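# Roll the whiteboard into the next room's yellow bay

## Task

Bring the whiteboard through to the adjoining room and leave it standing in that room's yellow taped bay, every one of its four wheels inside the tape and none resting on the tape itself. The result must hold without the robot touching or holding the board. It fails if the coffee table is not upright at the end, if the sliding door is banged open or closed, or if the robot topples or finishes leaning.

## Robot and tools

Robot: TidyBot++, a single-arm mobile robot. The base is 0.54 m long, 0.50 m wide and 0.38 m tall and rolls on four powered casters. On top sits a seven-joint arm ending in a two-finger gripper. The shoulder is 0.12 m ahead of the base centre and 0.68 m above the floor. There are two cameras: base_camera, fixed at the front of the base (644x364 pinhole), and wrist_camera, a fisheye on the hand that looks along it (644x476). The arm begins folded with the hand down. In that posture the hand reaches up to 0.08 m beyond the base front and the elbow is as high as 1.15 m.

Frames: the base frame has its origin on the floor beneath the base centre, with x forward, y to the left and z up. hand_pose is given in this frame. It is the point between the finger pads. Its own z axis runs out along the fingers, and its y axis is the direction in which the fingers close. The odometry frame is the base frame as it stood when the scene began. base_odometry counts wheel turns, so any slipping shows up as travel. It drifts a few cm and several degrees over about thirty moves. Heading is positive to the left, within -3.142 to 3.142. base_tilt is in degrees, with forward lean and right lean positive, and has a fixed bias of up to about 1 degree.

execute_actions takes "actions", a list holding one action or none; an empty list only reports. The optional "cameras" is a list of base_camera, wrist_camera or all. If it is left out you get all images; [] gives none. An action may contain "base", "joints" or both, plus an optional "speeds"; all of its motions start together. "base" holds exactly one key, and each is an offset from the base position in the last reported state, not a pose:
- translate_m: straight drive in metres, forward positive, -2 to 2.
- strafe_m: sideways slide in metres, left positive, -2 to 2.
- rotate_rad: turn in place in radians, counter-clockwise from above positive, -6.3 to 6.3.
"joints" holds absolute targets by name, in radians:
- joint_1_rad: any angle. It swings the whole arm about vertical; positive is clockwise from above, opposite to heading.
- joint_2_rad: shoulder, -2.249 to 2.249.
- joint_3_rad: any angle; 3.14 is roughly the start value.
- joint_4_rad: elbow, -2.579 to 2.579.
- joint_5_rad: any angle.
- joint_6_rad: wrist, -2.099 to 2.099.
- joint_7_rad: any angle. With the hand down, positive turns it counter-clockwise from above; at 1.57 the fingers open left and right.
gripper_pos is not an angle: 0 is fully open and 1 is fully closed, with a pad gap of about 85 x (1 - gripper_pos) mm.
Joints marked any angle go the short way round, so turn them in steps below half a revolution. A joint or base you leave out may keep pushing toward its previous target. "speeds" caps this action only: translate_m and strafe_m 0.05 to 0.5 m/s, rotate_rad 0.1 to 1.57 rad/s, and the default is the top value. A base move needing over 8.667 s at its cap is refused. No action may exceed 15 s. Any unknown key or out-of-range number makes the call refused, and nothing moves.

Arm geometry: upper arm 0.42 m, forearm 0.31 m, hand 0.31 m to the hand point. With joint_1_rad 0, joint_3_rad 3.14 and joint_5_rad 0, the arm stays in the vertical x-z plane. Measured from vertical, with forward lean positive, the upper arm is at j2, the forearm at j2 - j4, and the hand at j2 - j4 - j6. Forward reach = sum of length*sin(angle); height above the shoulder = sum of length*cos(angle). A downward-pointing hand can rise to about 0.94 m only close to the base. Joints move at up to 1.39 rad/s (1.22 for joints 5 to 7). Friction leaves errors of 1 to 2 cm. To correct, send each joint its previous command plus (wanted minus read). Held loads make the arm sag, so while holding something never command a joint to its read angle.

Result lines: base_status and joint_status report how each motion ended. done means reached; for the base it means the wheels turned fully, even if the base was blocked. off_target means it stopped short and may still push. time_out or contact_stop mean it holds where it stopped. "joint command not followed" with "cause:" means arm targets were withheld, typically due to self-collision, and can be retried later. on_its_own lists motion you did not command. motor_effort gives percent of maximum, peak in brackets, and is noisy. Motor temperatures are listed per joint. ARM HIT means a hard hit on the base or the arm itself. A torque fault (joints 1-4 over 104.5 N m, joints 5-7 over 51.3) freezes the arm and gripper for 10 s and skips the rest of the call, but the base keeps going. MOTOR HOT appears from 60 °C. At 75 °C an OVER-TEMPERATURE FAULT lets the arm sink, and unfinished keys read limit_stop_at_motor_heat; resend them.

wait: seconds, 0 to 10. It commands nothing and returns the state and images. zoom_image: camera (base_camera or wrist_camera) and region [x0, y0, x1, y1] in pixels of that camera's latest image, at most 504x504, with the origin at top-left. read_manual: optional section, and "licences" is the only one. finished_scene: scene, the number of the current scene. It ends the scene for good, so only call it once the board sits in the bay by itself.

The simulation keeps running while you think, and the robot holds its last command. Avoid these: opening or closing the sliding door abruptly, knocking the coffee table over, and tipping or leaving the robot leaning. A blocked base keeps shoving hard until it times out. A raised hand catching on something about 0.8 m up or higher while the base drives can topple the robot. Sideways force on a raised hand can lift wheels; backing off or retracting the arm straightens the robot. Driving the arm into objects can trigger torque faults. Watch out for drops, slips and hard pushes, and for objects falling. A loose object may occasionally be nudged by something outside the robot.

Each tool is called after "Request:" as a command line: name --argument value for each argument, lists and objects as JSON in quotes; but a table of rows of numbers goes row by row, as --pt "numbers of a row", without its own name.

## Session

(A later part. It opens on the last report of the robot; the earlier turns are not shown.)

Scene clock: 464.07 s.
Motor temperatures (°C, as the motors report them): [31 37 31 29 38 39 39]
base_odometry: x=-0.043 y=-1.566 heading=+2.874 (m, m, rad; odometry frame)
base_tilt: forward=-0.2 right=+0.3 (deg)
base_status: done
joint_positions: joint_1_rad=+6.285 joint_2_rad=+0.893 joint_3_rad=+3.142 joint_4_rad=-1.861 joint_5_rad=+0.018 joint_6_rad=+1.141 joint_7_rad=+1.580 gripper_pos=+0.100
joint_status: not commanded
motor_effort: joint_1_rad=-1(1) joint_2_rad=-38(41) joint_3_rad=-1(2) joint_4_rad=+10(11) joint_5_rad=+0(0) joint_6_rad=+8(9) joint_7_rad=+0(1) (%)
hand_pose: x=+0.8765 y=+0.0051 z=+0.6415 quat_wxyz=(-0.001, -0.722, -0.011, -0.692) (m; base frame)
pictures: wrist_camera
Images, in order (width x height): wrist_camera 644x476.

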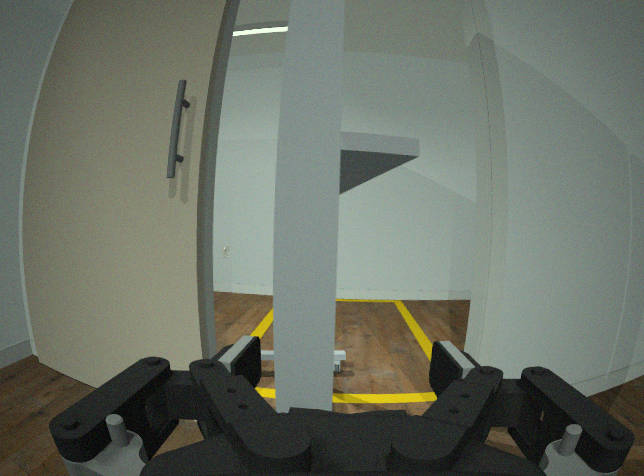

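Request:
execute_actions --actions '[{"base":{"strafe_m":0.02}}]' --cameras '[]'

Request:
execute_actions --actions '[{"base":{"translate_m":0.055},"speeds":{"translate_m":0.1}}]' --cameras '["wrist_camera"]'

Request:
execute_actions --actions '[{"joints":{"gripper_pos":1}}]'

Scene clock: 474.60 s.
Motor temperatures (°C, as the motors report them): [31 37 31 29 38 39 39]
base_odometry: x=-0.049 y=-1.585 heading=+2.874 (m, m, rad; odometry frame)
base_tilt: forward=-0.2 right=+0.3 (deg)
base_status: done
joint_positions: joint_1_rad=+6.276 joint_2_rad=+0.893 joint_3_rad=+3.141 joint_4_rad=-1.861 joint_5_rad=+0.018 joint_6_rad=+1.141 joint_7_rad=+1.580 gripper_pos=+0.100
joint_status: not commanded
motor_effort: joint_1_rad=+0(4) joint_2_rad=-40(40) joint_3_rad=-1(3) joint_4_rad=+10(10) joint_5_rad=+1(0) joint_6_rad=+8(9) joint_7_rad=+0(0) (%)
hand_pose: x=+0.8764 y=+0.0119 z=+0.6415 quat_wxyz=(+0.003, -0.722, -0.014, -0.692) (m; base frame)
pictures: none
No camera images: the call's "cameras" was empty. Leave "cameras" out to get every camera's image.

Scene clock: 475.70 s.
Motor temperatures (°C, as the motors report them): [31 37 31 29 38 39 39]
base_odometry: x=-0.102 y=-1.571 heading=+2.874 (m, m, rad; odometry frame)
base_tilt: forward=-0.2 right=+0.3 (deg)
base_status: done
joint_positions: joint_1_rad=+6.276 joint_2_rad=+0.893 joint_3_rad=+3.141 joint_4_rad=-1.860 joint_5_rad=+0.018 joint_6_rad=+1.142 joint_7_rad=+1.580 gripper_pos=+0.100
joint_status: not commanded
motor_effort: joint_1_rad=+0(1) joint_2_rad=-39(42) joint_3_rad=-2(2) joint_4_rad=+10(12) joint_5_rad=+0(0) joint_6_rad=+8(9) joint_7_rad=+0(0) (%)
hand_pose: x=+0.8769 y=+0.0119 z=+0.6424 quat_wxyz=(+0.003, -0.721, -0.014, -0.693) (m; base frame)
pictures: wrist_camera
Images, in order (width x height): wrist_camera 644x476.

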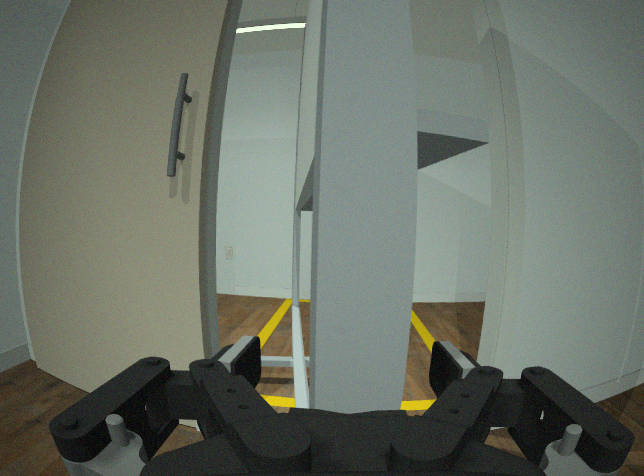

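Scene clock: 476.73 s.
Motor temperatures (°C, as the motors report them): [31 37 31 29 38 39 39]
base_odometry: x=-0.102 y=-1.571 heading=+2.874 (m, m, rad; odometry frame)
base_tilt: forward=-0.1 right=+0.4 (deg)
base_status: not commanded
joint_positions: joint_1_rad=+6.275 joint_2_rad=+0.893 joint_3_rad=+3.134 joint_4_rad=-1.860 joint_5_rad=+0.016 joint_6_rad=+1.142 joint_7_rad=+1.580 gripper_pos=+0.656
joint_status: gripper_pos off_target (ended at +0.656, target +1.000)
motor_effort: joint_1_rad=+2(4) joint_2_rad=-40(40) joint_3_rad=-1(3) joint_4_rad=+12(13) joint_5_rad=-3(5) joint_6_rad=+10(9) joint_7_rad=+1(3) (%)
hand_pose: x=+0.8768 y=+0.0158 z=+0.6426 quat_wxyz=(+0.006, -0.721, -0.013, -0.693) (m; base frame)
pictures: base_camera, wrist_camera
Images, in order (width x height): base_camera 644x364, wrist_camera 644x476.

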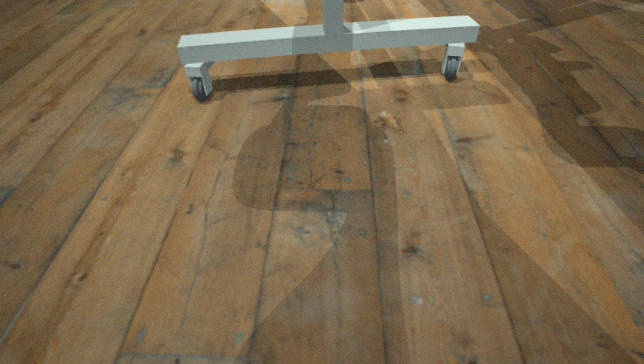

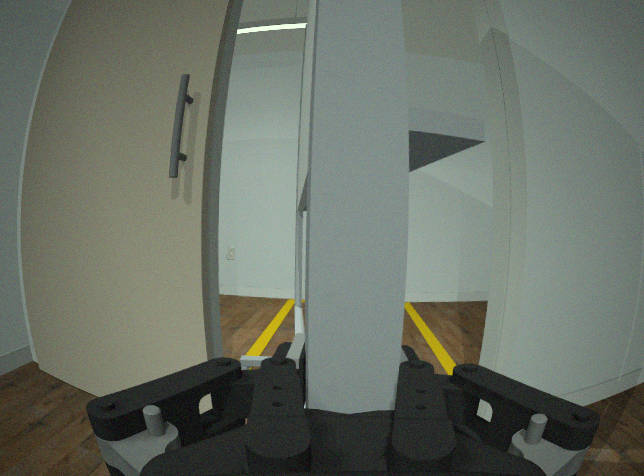

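Request:
execute_actions --actions '[{"base":{"strafe_m":0.1},"speeds":{"strafe_m":0.08}}]' --cameras '[]'

Request:
execute_actions --actions '[{"base":{"rotate_rad":-0.12},"speeds":{"rotate_rad":0.1}}]'

Scene clock: 486.83 s.
Motor temperatures (°C, as the motors report them): [31 37 31 29 38 39 39]
base_odometry: x=-0.128 y=-1.667 heading=+2.874 (m, m, rad; odometry frame)
base_tilt: forward=-0.1 right=+0.3 (deg)
base_status: done
joint_positions: joint_1_rad=+6.296 joint_2_rad=+0.893 joint_3_rad=+3.143 joint_4_rad=-1.860 joint_5_rad=+0.001 joint_6_rad=+1.143 joint_7_rad=+1.580 gripper_pos=+0.660
joint_status: not commanded
motor_effort: joint_1_rad=-4(7) joint_2_rad=-40(42) joint_3_rad=-2(4) joint_4_rad=+10(14) joint_5_rad=+2(3) joint_6_rad=+8(10) joint_7_rad=+2(3) (%)
hand_pose: x=+0.8768 y=-0.0088 z=+0.6423 quat_wxyz=(-0.008, -0.721, +0.001, -0.693) (m; base frame)
pictures: none
No camera images: the call's "cameras" was empty. Leave "cameras" out to get every camera's image.

Scene clock: 488.40 s.
Motor temperatures (°C, as the motors report them): [31 37 31 29 38 39 39]
base_odometry: x=-0.128 y=-1.667 heading=+2.755 (m, m, rad; odometry frame)
base_tilt: forward=-0.1 right=+0.4 (deg)
base_status: done
joint_positions: joint_1_rad=+6.223 joint_2_rad=+0.894 joint_3_rad=+3.111 joint_4_rad=-1.860 joint_5_rad=+0.051 joint_6_rad=+1.143 joint_7_rad=+1.580 gripper_pos=+0.667
joint_status: not commanded
motor_effort: joint_1_rad=+11(14) joint_2_rad=-41(42) joint_3_rad=+4(6) joint_4_rad=+13(13) joint_5_rad=-9(10) joint_6_rad=+10(10) joint_7_rad=-1(2) (%)
hand_pose: x=+0.8726 y=+0.0773 z=+0.6423 quat_wxyz=(+0.043, -0.719, -0.047, -0.692) (m; base frame)
pictures: base_camera, wrist_camera
Images, in order (width x height): base_camera 644x364, wrist_camera 644x476.

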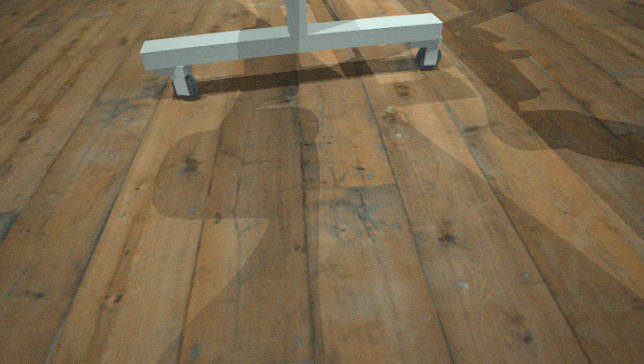

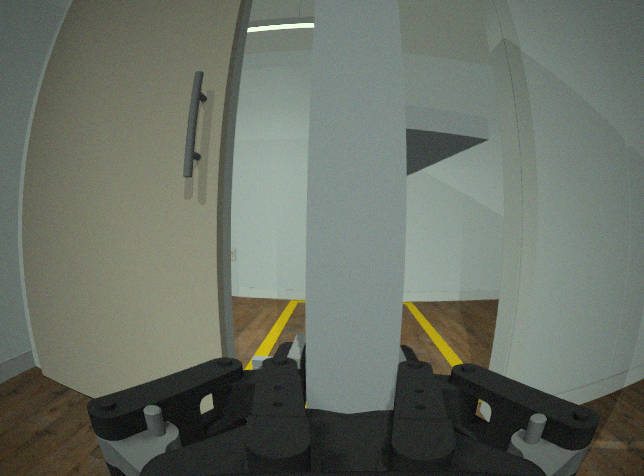

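Request:
execute_actions --actions '[{"base":{"translate_m":0.3},"speeds":{"translate_m":0.1}}]'

Scene clock: 499.93 s.
Motor temperatures (°C, as the motors report them): [31 37 31 29 38 39 39]
base_odometry: x=-0.406 y=-1.554 heading=+2.755 (m, m, rad; odometry frame)
base_tilt: forward=-0.2 right=+0.3 (deg)
base_status: done
joint_positions: joint_1_rad=+6.242 joint_2_rad=+0.895 joint_3_rad=+3.112 joint_4_rad=-1.864 joint_5_rad=+0.054 joint_6_rad=+1.151 joint_7_rad=+1.580 gripper_pos=+0.667
joint_status: not commanded
motor_effort: joint_1_rad=+5(10) joint_2_rad=-39(43) joint_3_rad=+1(4) joint_4_rad=+11(17) joint_5_rad=-5(11) joint_6_rad=+9(10) joint_7_rad=+0(1) (%)
hand_pose: x=+0.8727 y=+0.0632 z=+0.6423 quat_wxyz=(+0.036, -0.719, -0.042, -0.693) (m; base frame)
pictures: base_camera, wrist_camera
Images, in order (width x height): base_camera 644x364, wrist_camera 644x476.

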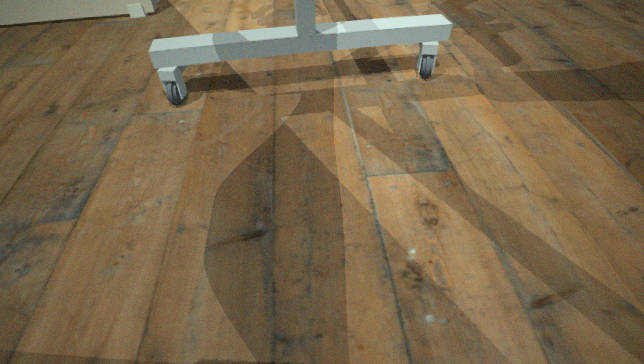

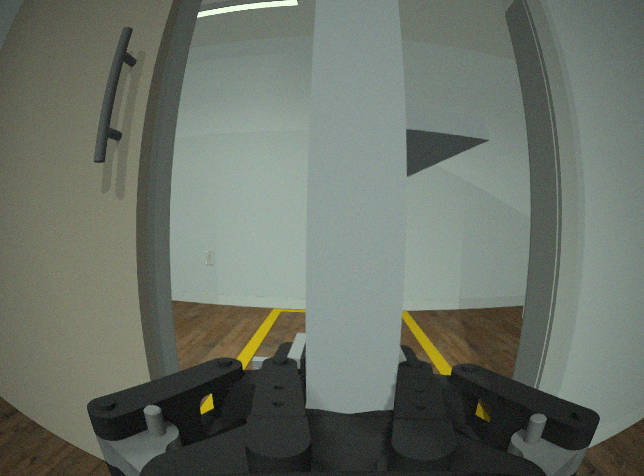

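Request:
execute_actions --actions '[{"base":{"rotate_rad":-0.15},"speeds":{"rotate_rad":0.1}}]' --cameras '[]'

Request:
execute_actions --actions '[{"base":{"strafe_m":0.13},"speeds":{"strafe_m":0.08}}]'

Scene clock: 527.07 s.
Motor temperatures (°C, as the motors report them): [31 37 31 29 38 39 39]
base_odometry: x=-0.406 y=-1.554 heading=+2.608 (m, m, rad; odometry frame)
base_tilt: forward=-0.2 right=+0.3 (deg)
base_status: done
joint_positions: joint_1_rad=+6.184 joint_2_rad=+0.897 joint_3_rad=+3.083 joint_4_rad=-1.865 joint_5_rad=+0.115 joint_6_rad=+1.151 joint_7_rad=+1.580 gripper_pos=+0.667
joint_status: not commanded
motor_effort: joint_1_rad=+19(21) joint_2_rad=-41(42) joint_3_rad=+8(9) joint_4_rad=+13(15) joint_5_rad=-18(19) joint_6_rad=+10(11) joint_7_rad=+0(2) (%)
hand_pose: x=+0.8615 y=+0.1374 z=+0.6424 quat_wxyz=(+0.082, -0.714, -0.089, -0.689) (m; base frame)
pictures: none
No camera images: the call's "cameras" was empty. Leave "cameras" out to get every camera's image.

Scene clock: 529.20 s.
Motor temperatures (°C, as the motors report them): [31 37 31 29 38 39 39]
base_odometry: x=-0.473 y=-1.666 heading=+2.608 (m, m, rad; odometry frame)
base_tilt: forward=-0.2 right=+0.4 (deg)
base_status: done
joint_positions: joint_1_rad=+6.241 joint_2_rad=+0.896 joint_3_rad=+3.107 joint_4_rad=-1.864 joint_5_rad=+0.085 joint_6_rad=+1.152 joint_7_rad=+1.573 gripper_pos=+0.667
joint_status: not commanded
motor_effort: joint_1_rad=+7(17) joint_2_rad=-37(41) joint_3_rad=+2(7) joint_4_rad=+10(16) joint_5_rad=-9(18) joint_6_rad=+7(10) joint_7_rad=+1(4) (%)
hand_pose: x=+0.8711 y=+0.0747 z=+0.6421 quat_wxyz=(+0.047, -0.718, -0.054, -0.693) (m; base frame)
pictures: base_camera, wrist_camera
Images, in order (width x height): base_camera 644x364, wrist_camera 644x476.

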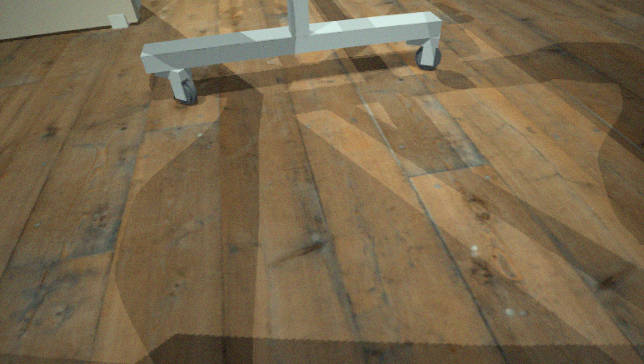

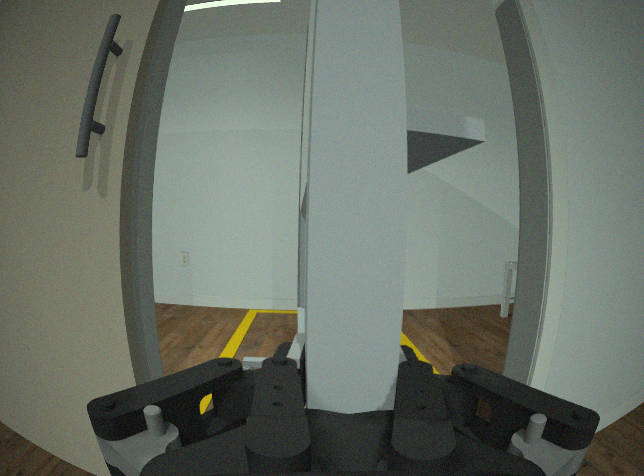

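Request:
execute_actions --actions '[{"joints":{"gripper_pos":0.0}}]' --cameras '[]'

Request:
execute_actions --actions '[{"base":{"translate_m":-0.15}}]' --cameras '[]'

Request:
execute_actions --actions '[{"base":{"rotate_rad":0.255}}]' --cameras '[]'

Request:
execute_actions --actions '[{"base":{"strafe_m":-0.19}}]'

Scene clock: 542.20 s.
Motor temperatures (°C, as the motors report them): [31 37 31 29 38 39 39]
base_odometry: x=-0.473 y=-1.666 heading=+2.608 (m, m, rad; odometry frame)
base_tilt: forward=-0.1 right=+0.3 (deg)
base_status: not commanded
joint_positions: joint_1_rad=+6.250 joint_2_rad=+0.897 joint_3_rad=+3.118 joint_4_rad=-1.861 joint_5_rad=+0.038 joint_6_rad=+1.152 joint_7_rad=+1.573 gripper_pos=+0.000
joint_status: all done
motor_effort: joint_1_rad=+4(11) joint_2_rad=-39(41) joint_3_rad=+0(4) joint_4_rad=+9(10) joint_5_rad=-2(10) joint_6_rad=+9(10) joint_7_rad=-1(1) (%)
hand_pose: x=+0.8748 y=+0.0488 z=+0.6423 quat_wxyz=(+0.029, -0.719, -0.029, -0.694) (m; base frame)
pictures: none
No camera images: the call's "cameras" was empty. Leave "cameras" out to get every camera's image.

Scene clock: 543.67 s.
Motor temperatures (°C, as the motors report them): [31 37 31 29 38 39 39]
base_odometry: x=-0.343 y=-1.743 heading=+2.608 (m, m, rad; odometry frame)
base_tilt: forward=-0.2 right=+0.3 (deg)
base_status: done
joint_positions: joint_1_rad=+6.272 joint_2_rad=+0.897 joint_3_rad=+3.132 joint_4_rad=-1.858 joint_5_rad=+0.021 joint_6_rad=+1.152 joint_7_rad=+1.573 gripper_pos=+0.000
joint_status: not commanded
motor_effort: joint_1_rad=-1(7) joint_2_rad=-39(41) joint_3_rad=-1(2) joint_4_rad=+10(12) joint_5_rad=+0(4) joint_6_rad=+9(9) joint_7_rad=+0(1) (%)
hand_pose: x=+0.8770 y=+0.0208 z=+0.6430 quat_wxyz=(+0.012, -0.718, -0.014, -0.695) (m; base frame)
pictures: none
No camera images: the call's "cameras" was empty. Leave "cameras" out to get every camera's image.

Scene clock: 545.13 s.
Motor temperatures (°C, as the motors report them): [31 37 31 29 38 39 39]
base_odometry: x=-0.343 y=-1.743 heading=+2.863 (m, m, rad; odometry frame)
base_tilt: forward=-0.2 right=+0.3 (deg)
base_status: done
joint_positions: joint_1_rad=+6.278 joint_2_rad=+0.897 joint_3_rad=+3.137 joint_4_rad=-1.858 joint_5_rad=+0.014 joint_6_rad=+1.152 joint_7_rad=+1.573 gripper_pos=+0.000
joint_status: not commanded
motor_effort: joint_1_rad=+0(7) joint_2_rad=-39(40) joint_3_rad=-2(4) joint_4_rad=+10(10) joint_5_rad=+0(2) joint_6_rad=+8(8) joint_7_rad=-1(1) (%)
hand_pose: x=+0.8773 y=+0.0115 z=+0.6430 quat_wxyz=(+0.006, -0.718, -0.009, -0.696) (m; base frame)
pictures: none
No camera images: the call's "cameras" was empty. Leave "cameras" out to get every camera's image.

Scene clock: 546.83 s.
Motor temperatures (°C, as the motors report them): [31 37 31 29 38 39 39]
base_odometry: x=-0.291 y=-1.560 heading=+2.864 (m, m, rad; odometry frame)
base_tilt: forward=-0.2 right=+0.4 (deg)
base_status: done
joint_positions: joint_1_rad=+6.287 joint_2_rad=+0.897 joint_3_rad=+3.141 joint_4_rad=-1.858 joint_5_rad=+0.014 joint_6_rad=+1.152 joint_7_rad=+1.573 gripper_pos=+0.000
joint_status: not commanded
motor_effort: joint_1_rad=+0(4) joint_2_rad=-39(40) joint_3_rad=-1(4) joint_4_rad=+10(11) joint_5_rad=+0(1) joint_6_rad=+9(9) joint_7_rad=+0(0) (%)
hand_pose: x=+0.8774 y=+0.0026 z=+0.6429 quat_wxyz=(+0.001, -0.718, -0.006, -0.696) (m; base frame)
pictures: base_camera, wrist_camera
Images, in order (width x height): base_camera 644x364, wrist_camera 644x476.

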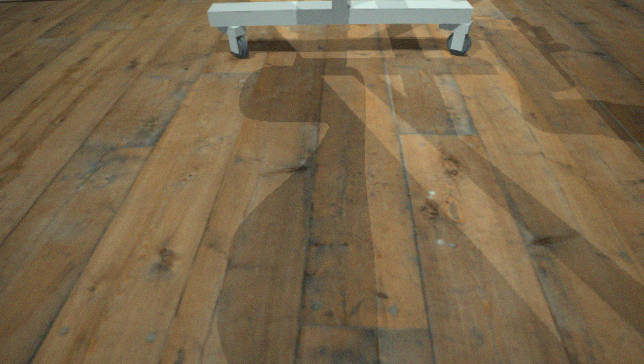

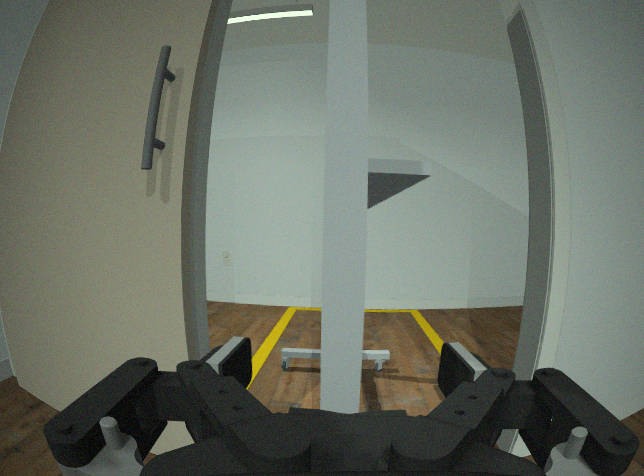

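Request:
execute_actions --actions '[{"base":{"translate_m":0.17},"speeds":{"translate_m":0.15},"joints":{"gripper_pos":0.2}}]' --cameras '["wrist_camera"]'

Request:
execute_actions --actions '[{"joints":{"gripper_pos":1}}]' --cameras '[]'

Request:
execute_actions --actions '[{"base":{"strafe_m":-0.03},"speeds":{"strafe_m":0.06}}]' --cameras '[]'

Request:
execute_actions --actions '[{"base":{"translate_m":0.4},"speeds":{"translate_m":0.12}}]'

Scene clock: 558.77 s.
Motor temperatures (°C, as the motors report them): [31 37 31 29 38 39 39]
base_odometry: x=-0.455 y=-1.513 heading=+2.864 (m, m, rad; odometry frame)
base_tilt: forward=-0.2 right=+0.4 (deg)
base_status: done
joint_positions: joint_1_rad=+6.288 joint_2_rad=+0.899 joint_3_rad=+3.142 joint_4_rad=-1.870 joint_5_rad=+0.012 joint_6_rad=+1.155 joint_7_rad=+1.573 gripper_pos=+0.200
joint_status: all done
motor_effort: joint_1_rad=-2(4) joint_2_rad=-39(41) joint_3_rad=-3(4) joint_4_rad=+12(24) joint_5_rad=+1(2) joint_6_rad=+8(9) joint_7_rad=-1(0) (%)
hand_pose: x=+0.8738 y=+0.0006 z=+0.6377 quat_wxyz=(-0.001, -0.722, -0.005, -0.692) (m; base frame)
pictures: wrist_camera
Images, in order (width x height): wrist_camera 644x476.

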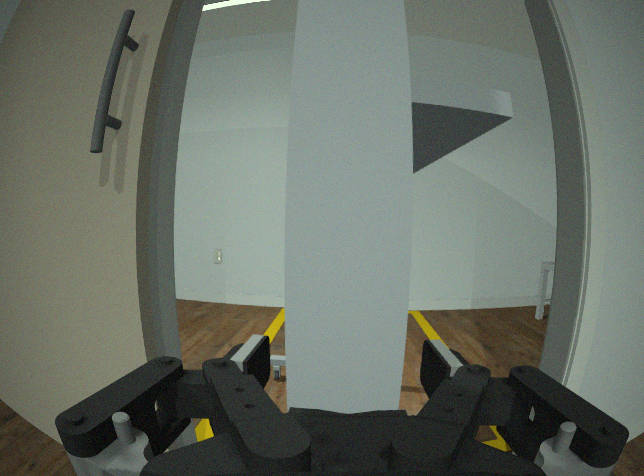

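Scene clock: 559.77 s.
Motor temperatures (°C, as the motors report them): [31 37 31 29 38 39 39]
base_odometry: x=-0.455 y=-1.513 heading=+2.864 (m, m, rad; odometry frame)
base_tilt: forward=-0.2 right=+0.3 (deg)
base_status: not commanded
joint_positions: joint_1_rad=+6.286 joint_2_rad=+0.899 joint_3_rad=+3.143 joint_4_rad=-1.870 joint_5_rad=+0.012 joint_6_rad=+1.155 joint_7_rad=+1.588 gripper_pos=+0.556
joint_status: gripper_pos off_target (ended at +0.556, target +1.000)
motor_effort: joint_1_rad=-2(3) joint_2_rad=-39(40) joint_3_rad=-2(5) joint_4_rad=+13(14) joint_5_rad=+1(3) joint_6_rad=+8(8) joint_7_rad=+0(11) (%)
hand_pose: x=+0.8738 y=+0.0018 z=+0.6376 quat_wxyz=(-0.006, -0.722, -0.011, -0.692) (m; base frame)
pictures: none
No camera images: the call's "cameras" was empty. Leave "cameras" out to get every camera's image.

Scene clock: 560.77 s.
Motor temperatures (°C, as the motors report them): [31 37 31 29 38 39 39]
base_odometry: x=-0.446 y=-1.484 heading=+2.864 (m, m, rad; odometry frame)
base_tilt: forward=-0.2 right=+0.3 (deg)
base_status: done
joint_positions: joint_1_rad=+6.271 joint_2_rad=+0.900 joint_3_rad=+3.144 joint_4_rad=-1.867 joint_5_rad=+0.012 joint_6_rad=+1.155 joint_7_rad=+1.588 gripper_pos=+0.559
joint_status: not commanded
motor_effort: joint_1_rad=+2(5) joint_2_rad=-40(43) joint_3_rad=-2(4) joint_4_rad=+11(14) joint_5_rad=-2(3) joint_6_rad=+9(12) joint_7_rad=-4(6) (%)
hand_pose: x=+0.8744 y=+0.0127 z=+0.6377 quat_wxyz=(-0.001, -0.721, -0.016, -0.692) (m; base frame)
pictures: none
No camera images: the call's "cameras" was empty. Leave "cameras" out to get every camera's image.

Scene clock: 564.63 s.
Motor temperatures (°C, as the motors report them): [31 37 31 29 38 39 39]
base_odometry: x=-0.831 y=-1.374 heading=+2.864 (m, m, rad; odometry frame)
base_tilt: forward=-0.2 right=+0.3 (deg)
base_status: done
joint_positions: joint_1_rad=+6.274 joint_2_rad=+0.901 joint_3_rad=+3.144 joint_4_rad=-1.868 joint_5_rad=+0.012 joint_6_rad=+1.159 joint_7_rad=+1.588 gripper_pos=+0.562
joint_status: not commanded
motor_effort: joint_1_rad=-2(1) joint_2_rad=-40(43) joint_3_rad=-4(4) joint_4_rad=+11(18) joint_5_rad=+1(2) joint_6_rad=+11(12) joint_7_rad=-5(4) (%)
hand_pose: x=+0.8742 y=+0.0102 z=+0.6379 quat_wxyz=(-0.002, -0.721, -0.015, -0.693) (m; base frame)
pictures: base_camera, wrist_camera
Images, in order (width x height): base_camera 644x364, wrist_camera 644x476.

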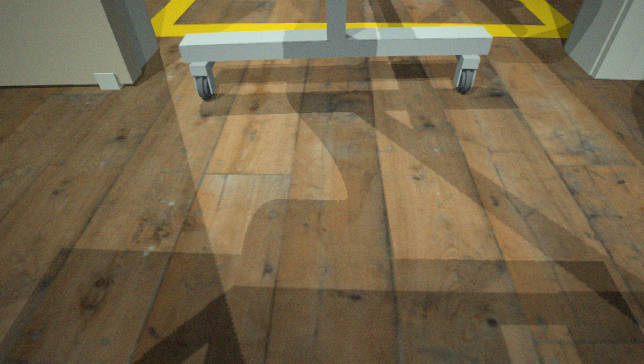

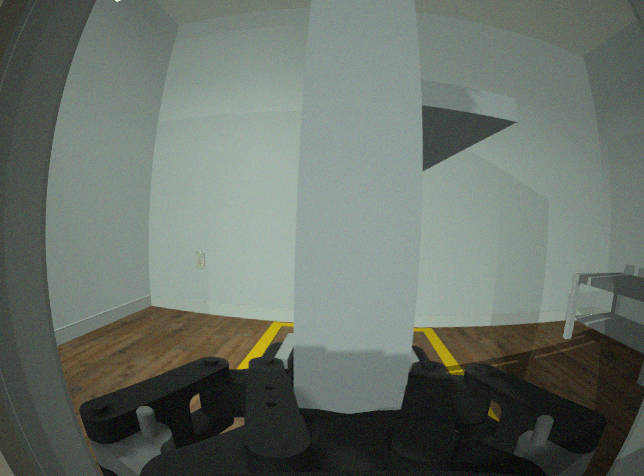

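Request:
execute_actions --actions '[{"base":{"strafe_m":-0.05},"speeds":{"strafe_m":0.06}}]' --cameras '[]'

Request:
execute_actions --actions '[{"base":{"translate_m":0.3},"speeds":{"translate_m":0.12}}]'

Scene clock: 574.97 s.
Motor temperatures (°C, as the motors report them): [31 37 31 29 38 39 39]
base_odometry: x=-0.818 y=-1.326 heading=+2.864 (m, m, rad; odometry frame)
base_tilt: forward=-0.2 right=+0.3 (deg)
base_status: done
joint_positions: joint_1_rad=+6.259 joint_2_rad=+0.901 joint_3_rad=+3.142 joint_4_rad=-1.868 joint_5_rad=+0.014 joint_6_rad=+1.159 joint_7_rad=+1.588 gripper_pos=+0.564
joint_status: not commanded
motor_effort: joint_1_rad=+4(7) joint_2_rad=-41(43) joint_3_rad=-1(3) joint_4_rad=+12(14) joint_5_rad=-4(5) joint_6_rad=+9(12) joint_7_rad=-7(7) (%)
hand_pose: x=+0.8741 y=+0.0236 z=+0.6378 quat_wxyz=(+0.005, -0.721, -0.022, -0.693) (m; base frame)
pictures: none
No camera images: the call's "cameras" was empty. Leave "cameras" out to get every camera's image.

Scene clock: 578.00 s.
Motor temperatures (°C, as the motors report them): [31 37 31 29 38 39 39]
base_odometry: x=-1.106 y=-1.243 heading=+2.864 (m, m, rad; odometry frame)
base_tilt: forward=-0.2 right=+0.3 (deg)
base_status: done
joint_positions: joint_1_rad=+6.270 joint_2_rad=+0.901 joint_3_rad=+3.143 joint_4_rad=-1.868 joint_5_rad=+0.014 joint_6_rad=+1.160 joint_7_rad=+1.588 gripper_pos=+0.567
joint_status: not commanded
motor_effort: joint_1_rad=-1(4) joint_2_rad=-40(43) joint_3_rad=-4(4) joint_4_rad=+12(18) joint_5_rad=+0(4) joint_6_rad=+11(13) joint_7_rad=-5(6) (%)
hand_pose: x=+0.8741 y=+0.0148 z=+0.6380 quat_wxyz=(+0.001, -0.720, -0.018, -0.693) (m; base frame)
pictures: base_camera, wrist_camera
Images, in order (width x height): base_camera 644x364, wrist_camera 644x476.

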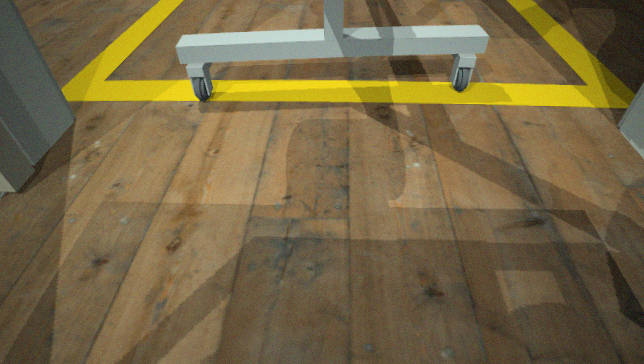

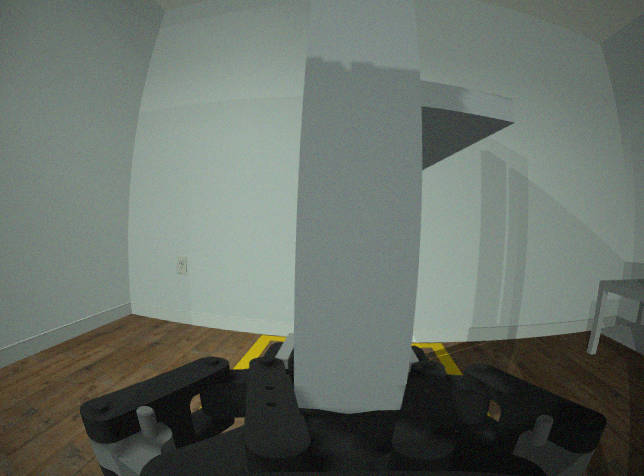

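Request:
execute_actions --actions '[{"base":{"translate_m":0.13},"speeds":{"translate_m":0.1}}]' --cameras '[]'

Request:
execute_actions --actions '[{"joints":{"gripper_pos":0}}]' --cameras '[]'

Request:
execute_actions --actions '[{"base":{"translate_m":-0.15},"speeds":{"translate_m":0.2}}]' --cameras '[]'

Request:
execute_actions --actions '[{"joints":{"joint_1_rad":6.1,"joint_6_rad":0.7}}]'

Scene clock: 592.27 s.
Motor temperatures (°C, as the motors report them): [31 37 31 29 38 39 39]
base_odometry: x=-1.232 y=-1.208 heading=+2.863 (m, m, rad; odometry frame)
base_tilt: forward=-0.1 right=+0.4 (deg)
base_status: done
joint_positions: joint_1_rad=+6.271 joint_2_rad=+0.900 joint_3_rad=+3.143 joint_4_rad=-1.873 joint_5_rad=+0.014 joint_6_rad=+1.162 joint_7_rad=+1.588 gripper_pos=+0.567
joint_status: not commanded
motor_effort: joint_1_rad=-1(1) joint_2_rad=-40(43) joint_3_rad=-4(4) joint_4_rad=+12(19) joint_5_rad=+0(1) joint_6_rad=+11(12) joint_7_rad=-5(5) (%)
hand_pose: x=+0.8729 y=+0.0138 z=+0.6379 quat_wxyz=(+0.000, -0.721, -0.017, -0.693) (m; base frame)
pictures: none
No camera images: the call's "cameras" was empty. Leave "cameras" out to get every camera's image.

Scene clock: 593.37 s.
Motor temperatures (°C, as the motors report them): [31 37 31 29 38 39 39]
base_odometry: x=-1.232 y=-1.208 heading=+2.863 (m, m, rad; odometry frame)
base_tilt: forward=-0.2 right=+0.3 (deg)
base_status: not commanded
joint_positions: joint_1_rad=+6.271 joint_2_rad=+0.900 joint_3_rad=+3.142 joint_4_rad=-1.869 joint_5_rad=+0.014 joint_6_rad=+1.162 joint_7_rad=+1.588 gripper_pos=+0.000
joint_status: all done
motor_effort: joint_1_rad=-1(1) joint_2_rad=-39(41) joint_3_rad=-2(4) joint_4_rad=+12(13) joint_5_rad=+1(0) joint_6_rad=+8(11) joint_7_rad=-1(5) (%)
hand_pose: x=+0.8741 y=+0.0142 z=+0.6395 quat_wxyz=(+0.001, -0.719, -0.017, -0.694) (m; base frame)
pictures: none
No camera images: the call's "cameras" was empty. Leave "cameras" out to get every camera's image.

Scene clock: 594.90 s.
Motor temperatures (°C, as the motors report them): [31 37 31 29 38 39 39]
base_odometry: x=-1.087 y=-1.249 heading=+2.863 (m, m, rad; odometry frame)
base_tilt: forward=-0.2 right=+0.4 (deg)
base_status: done
joint_positions: joint_1_rad=+6.272 joint_2_rad=+0.900 joint_3_rad=+3.142 joint_4_rad=-1.854 joint_5_rad=+0.014 joint_6_rad=+1.162 joint_7_rad=+1.588 gripper_pos=+0.000
joint_status: not commanded
motor_effort: joint_1_rad=+0(2) joint_2_rad=-39(42) joint_3_rad=-2(2) joint_4_rad=+10(12) joint_5_rad=+0(0) joint_6_rad=+9(9) joint_7_rad=+0(0) (%)
hand_pose: x=+0.8784 y=+0.0139 z=+0.6456 quat_wxyz=(+0.001, -0.715, -0.017, -0.699) (m; base frame)
pictures: none
No camera images: the call's "cameras" was empty. Leave "cameras" out to get every camera's image.

Scene clock: 596.27 s.
Motor temperatures (°C, as the motors report them): [31 37 31 29 38 39 39]
base_odometry: x=-1.087 y=-1.249 heading=+2.863 (m, m, rad; odometry frame)
base_tilt: forward=-0.2 right=+0.3 (deg)
base_status: not commanded
joint_positions: joint_1_rad=+6.097 joint_2_rad=+0.900 joint_3_rad=+3.137 joint_4_rad=-1.854 joint_5_rad=+0.014 joint_6_rad=+0.732 joint_7_rad=+1.588 gripper_pos=+0.000
joint_status: all done
motor_effort: joint_1_rad=+0(4) joint_2_rad=-38(41) joint_3_rad=-2(3) joint_4_rad=+10(10) joint_5_rad=+0(0) joint_6_rad=+8(9) joint_7_rad=+0(1) (%)
hand_pose: x=+0.8333 y=+0.1420 z=+0.5162 quat_wxyz=(+0.048, -0.842, -0.093, -0.528) (m; base frame)
pictures: base_camera, wrist_camera
Images, in order (width x height): base_camera 644x364, wrist_camera 644x476.

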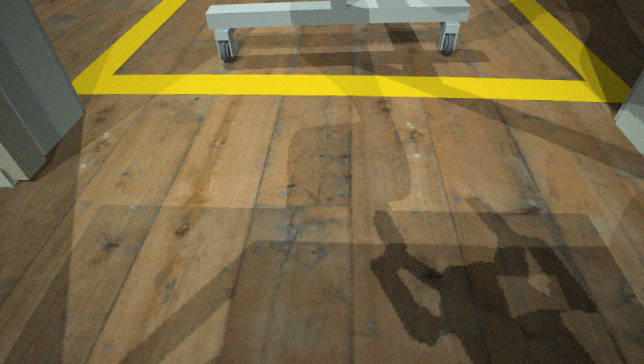

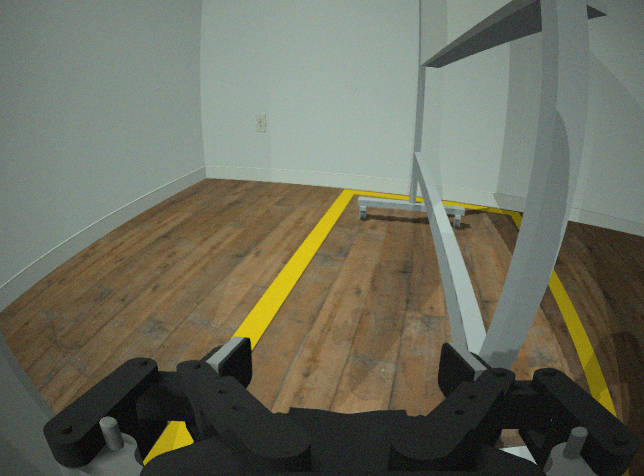

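All four wheels are inside.

Request:
finished_scene --scene 2

The scene is finished: the task was done.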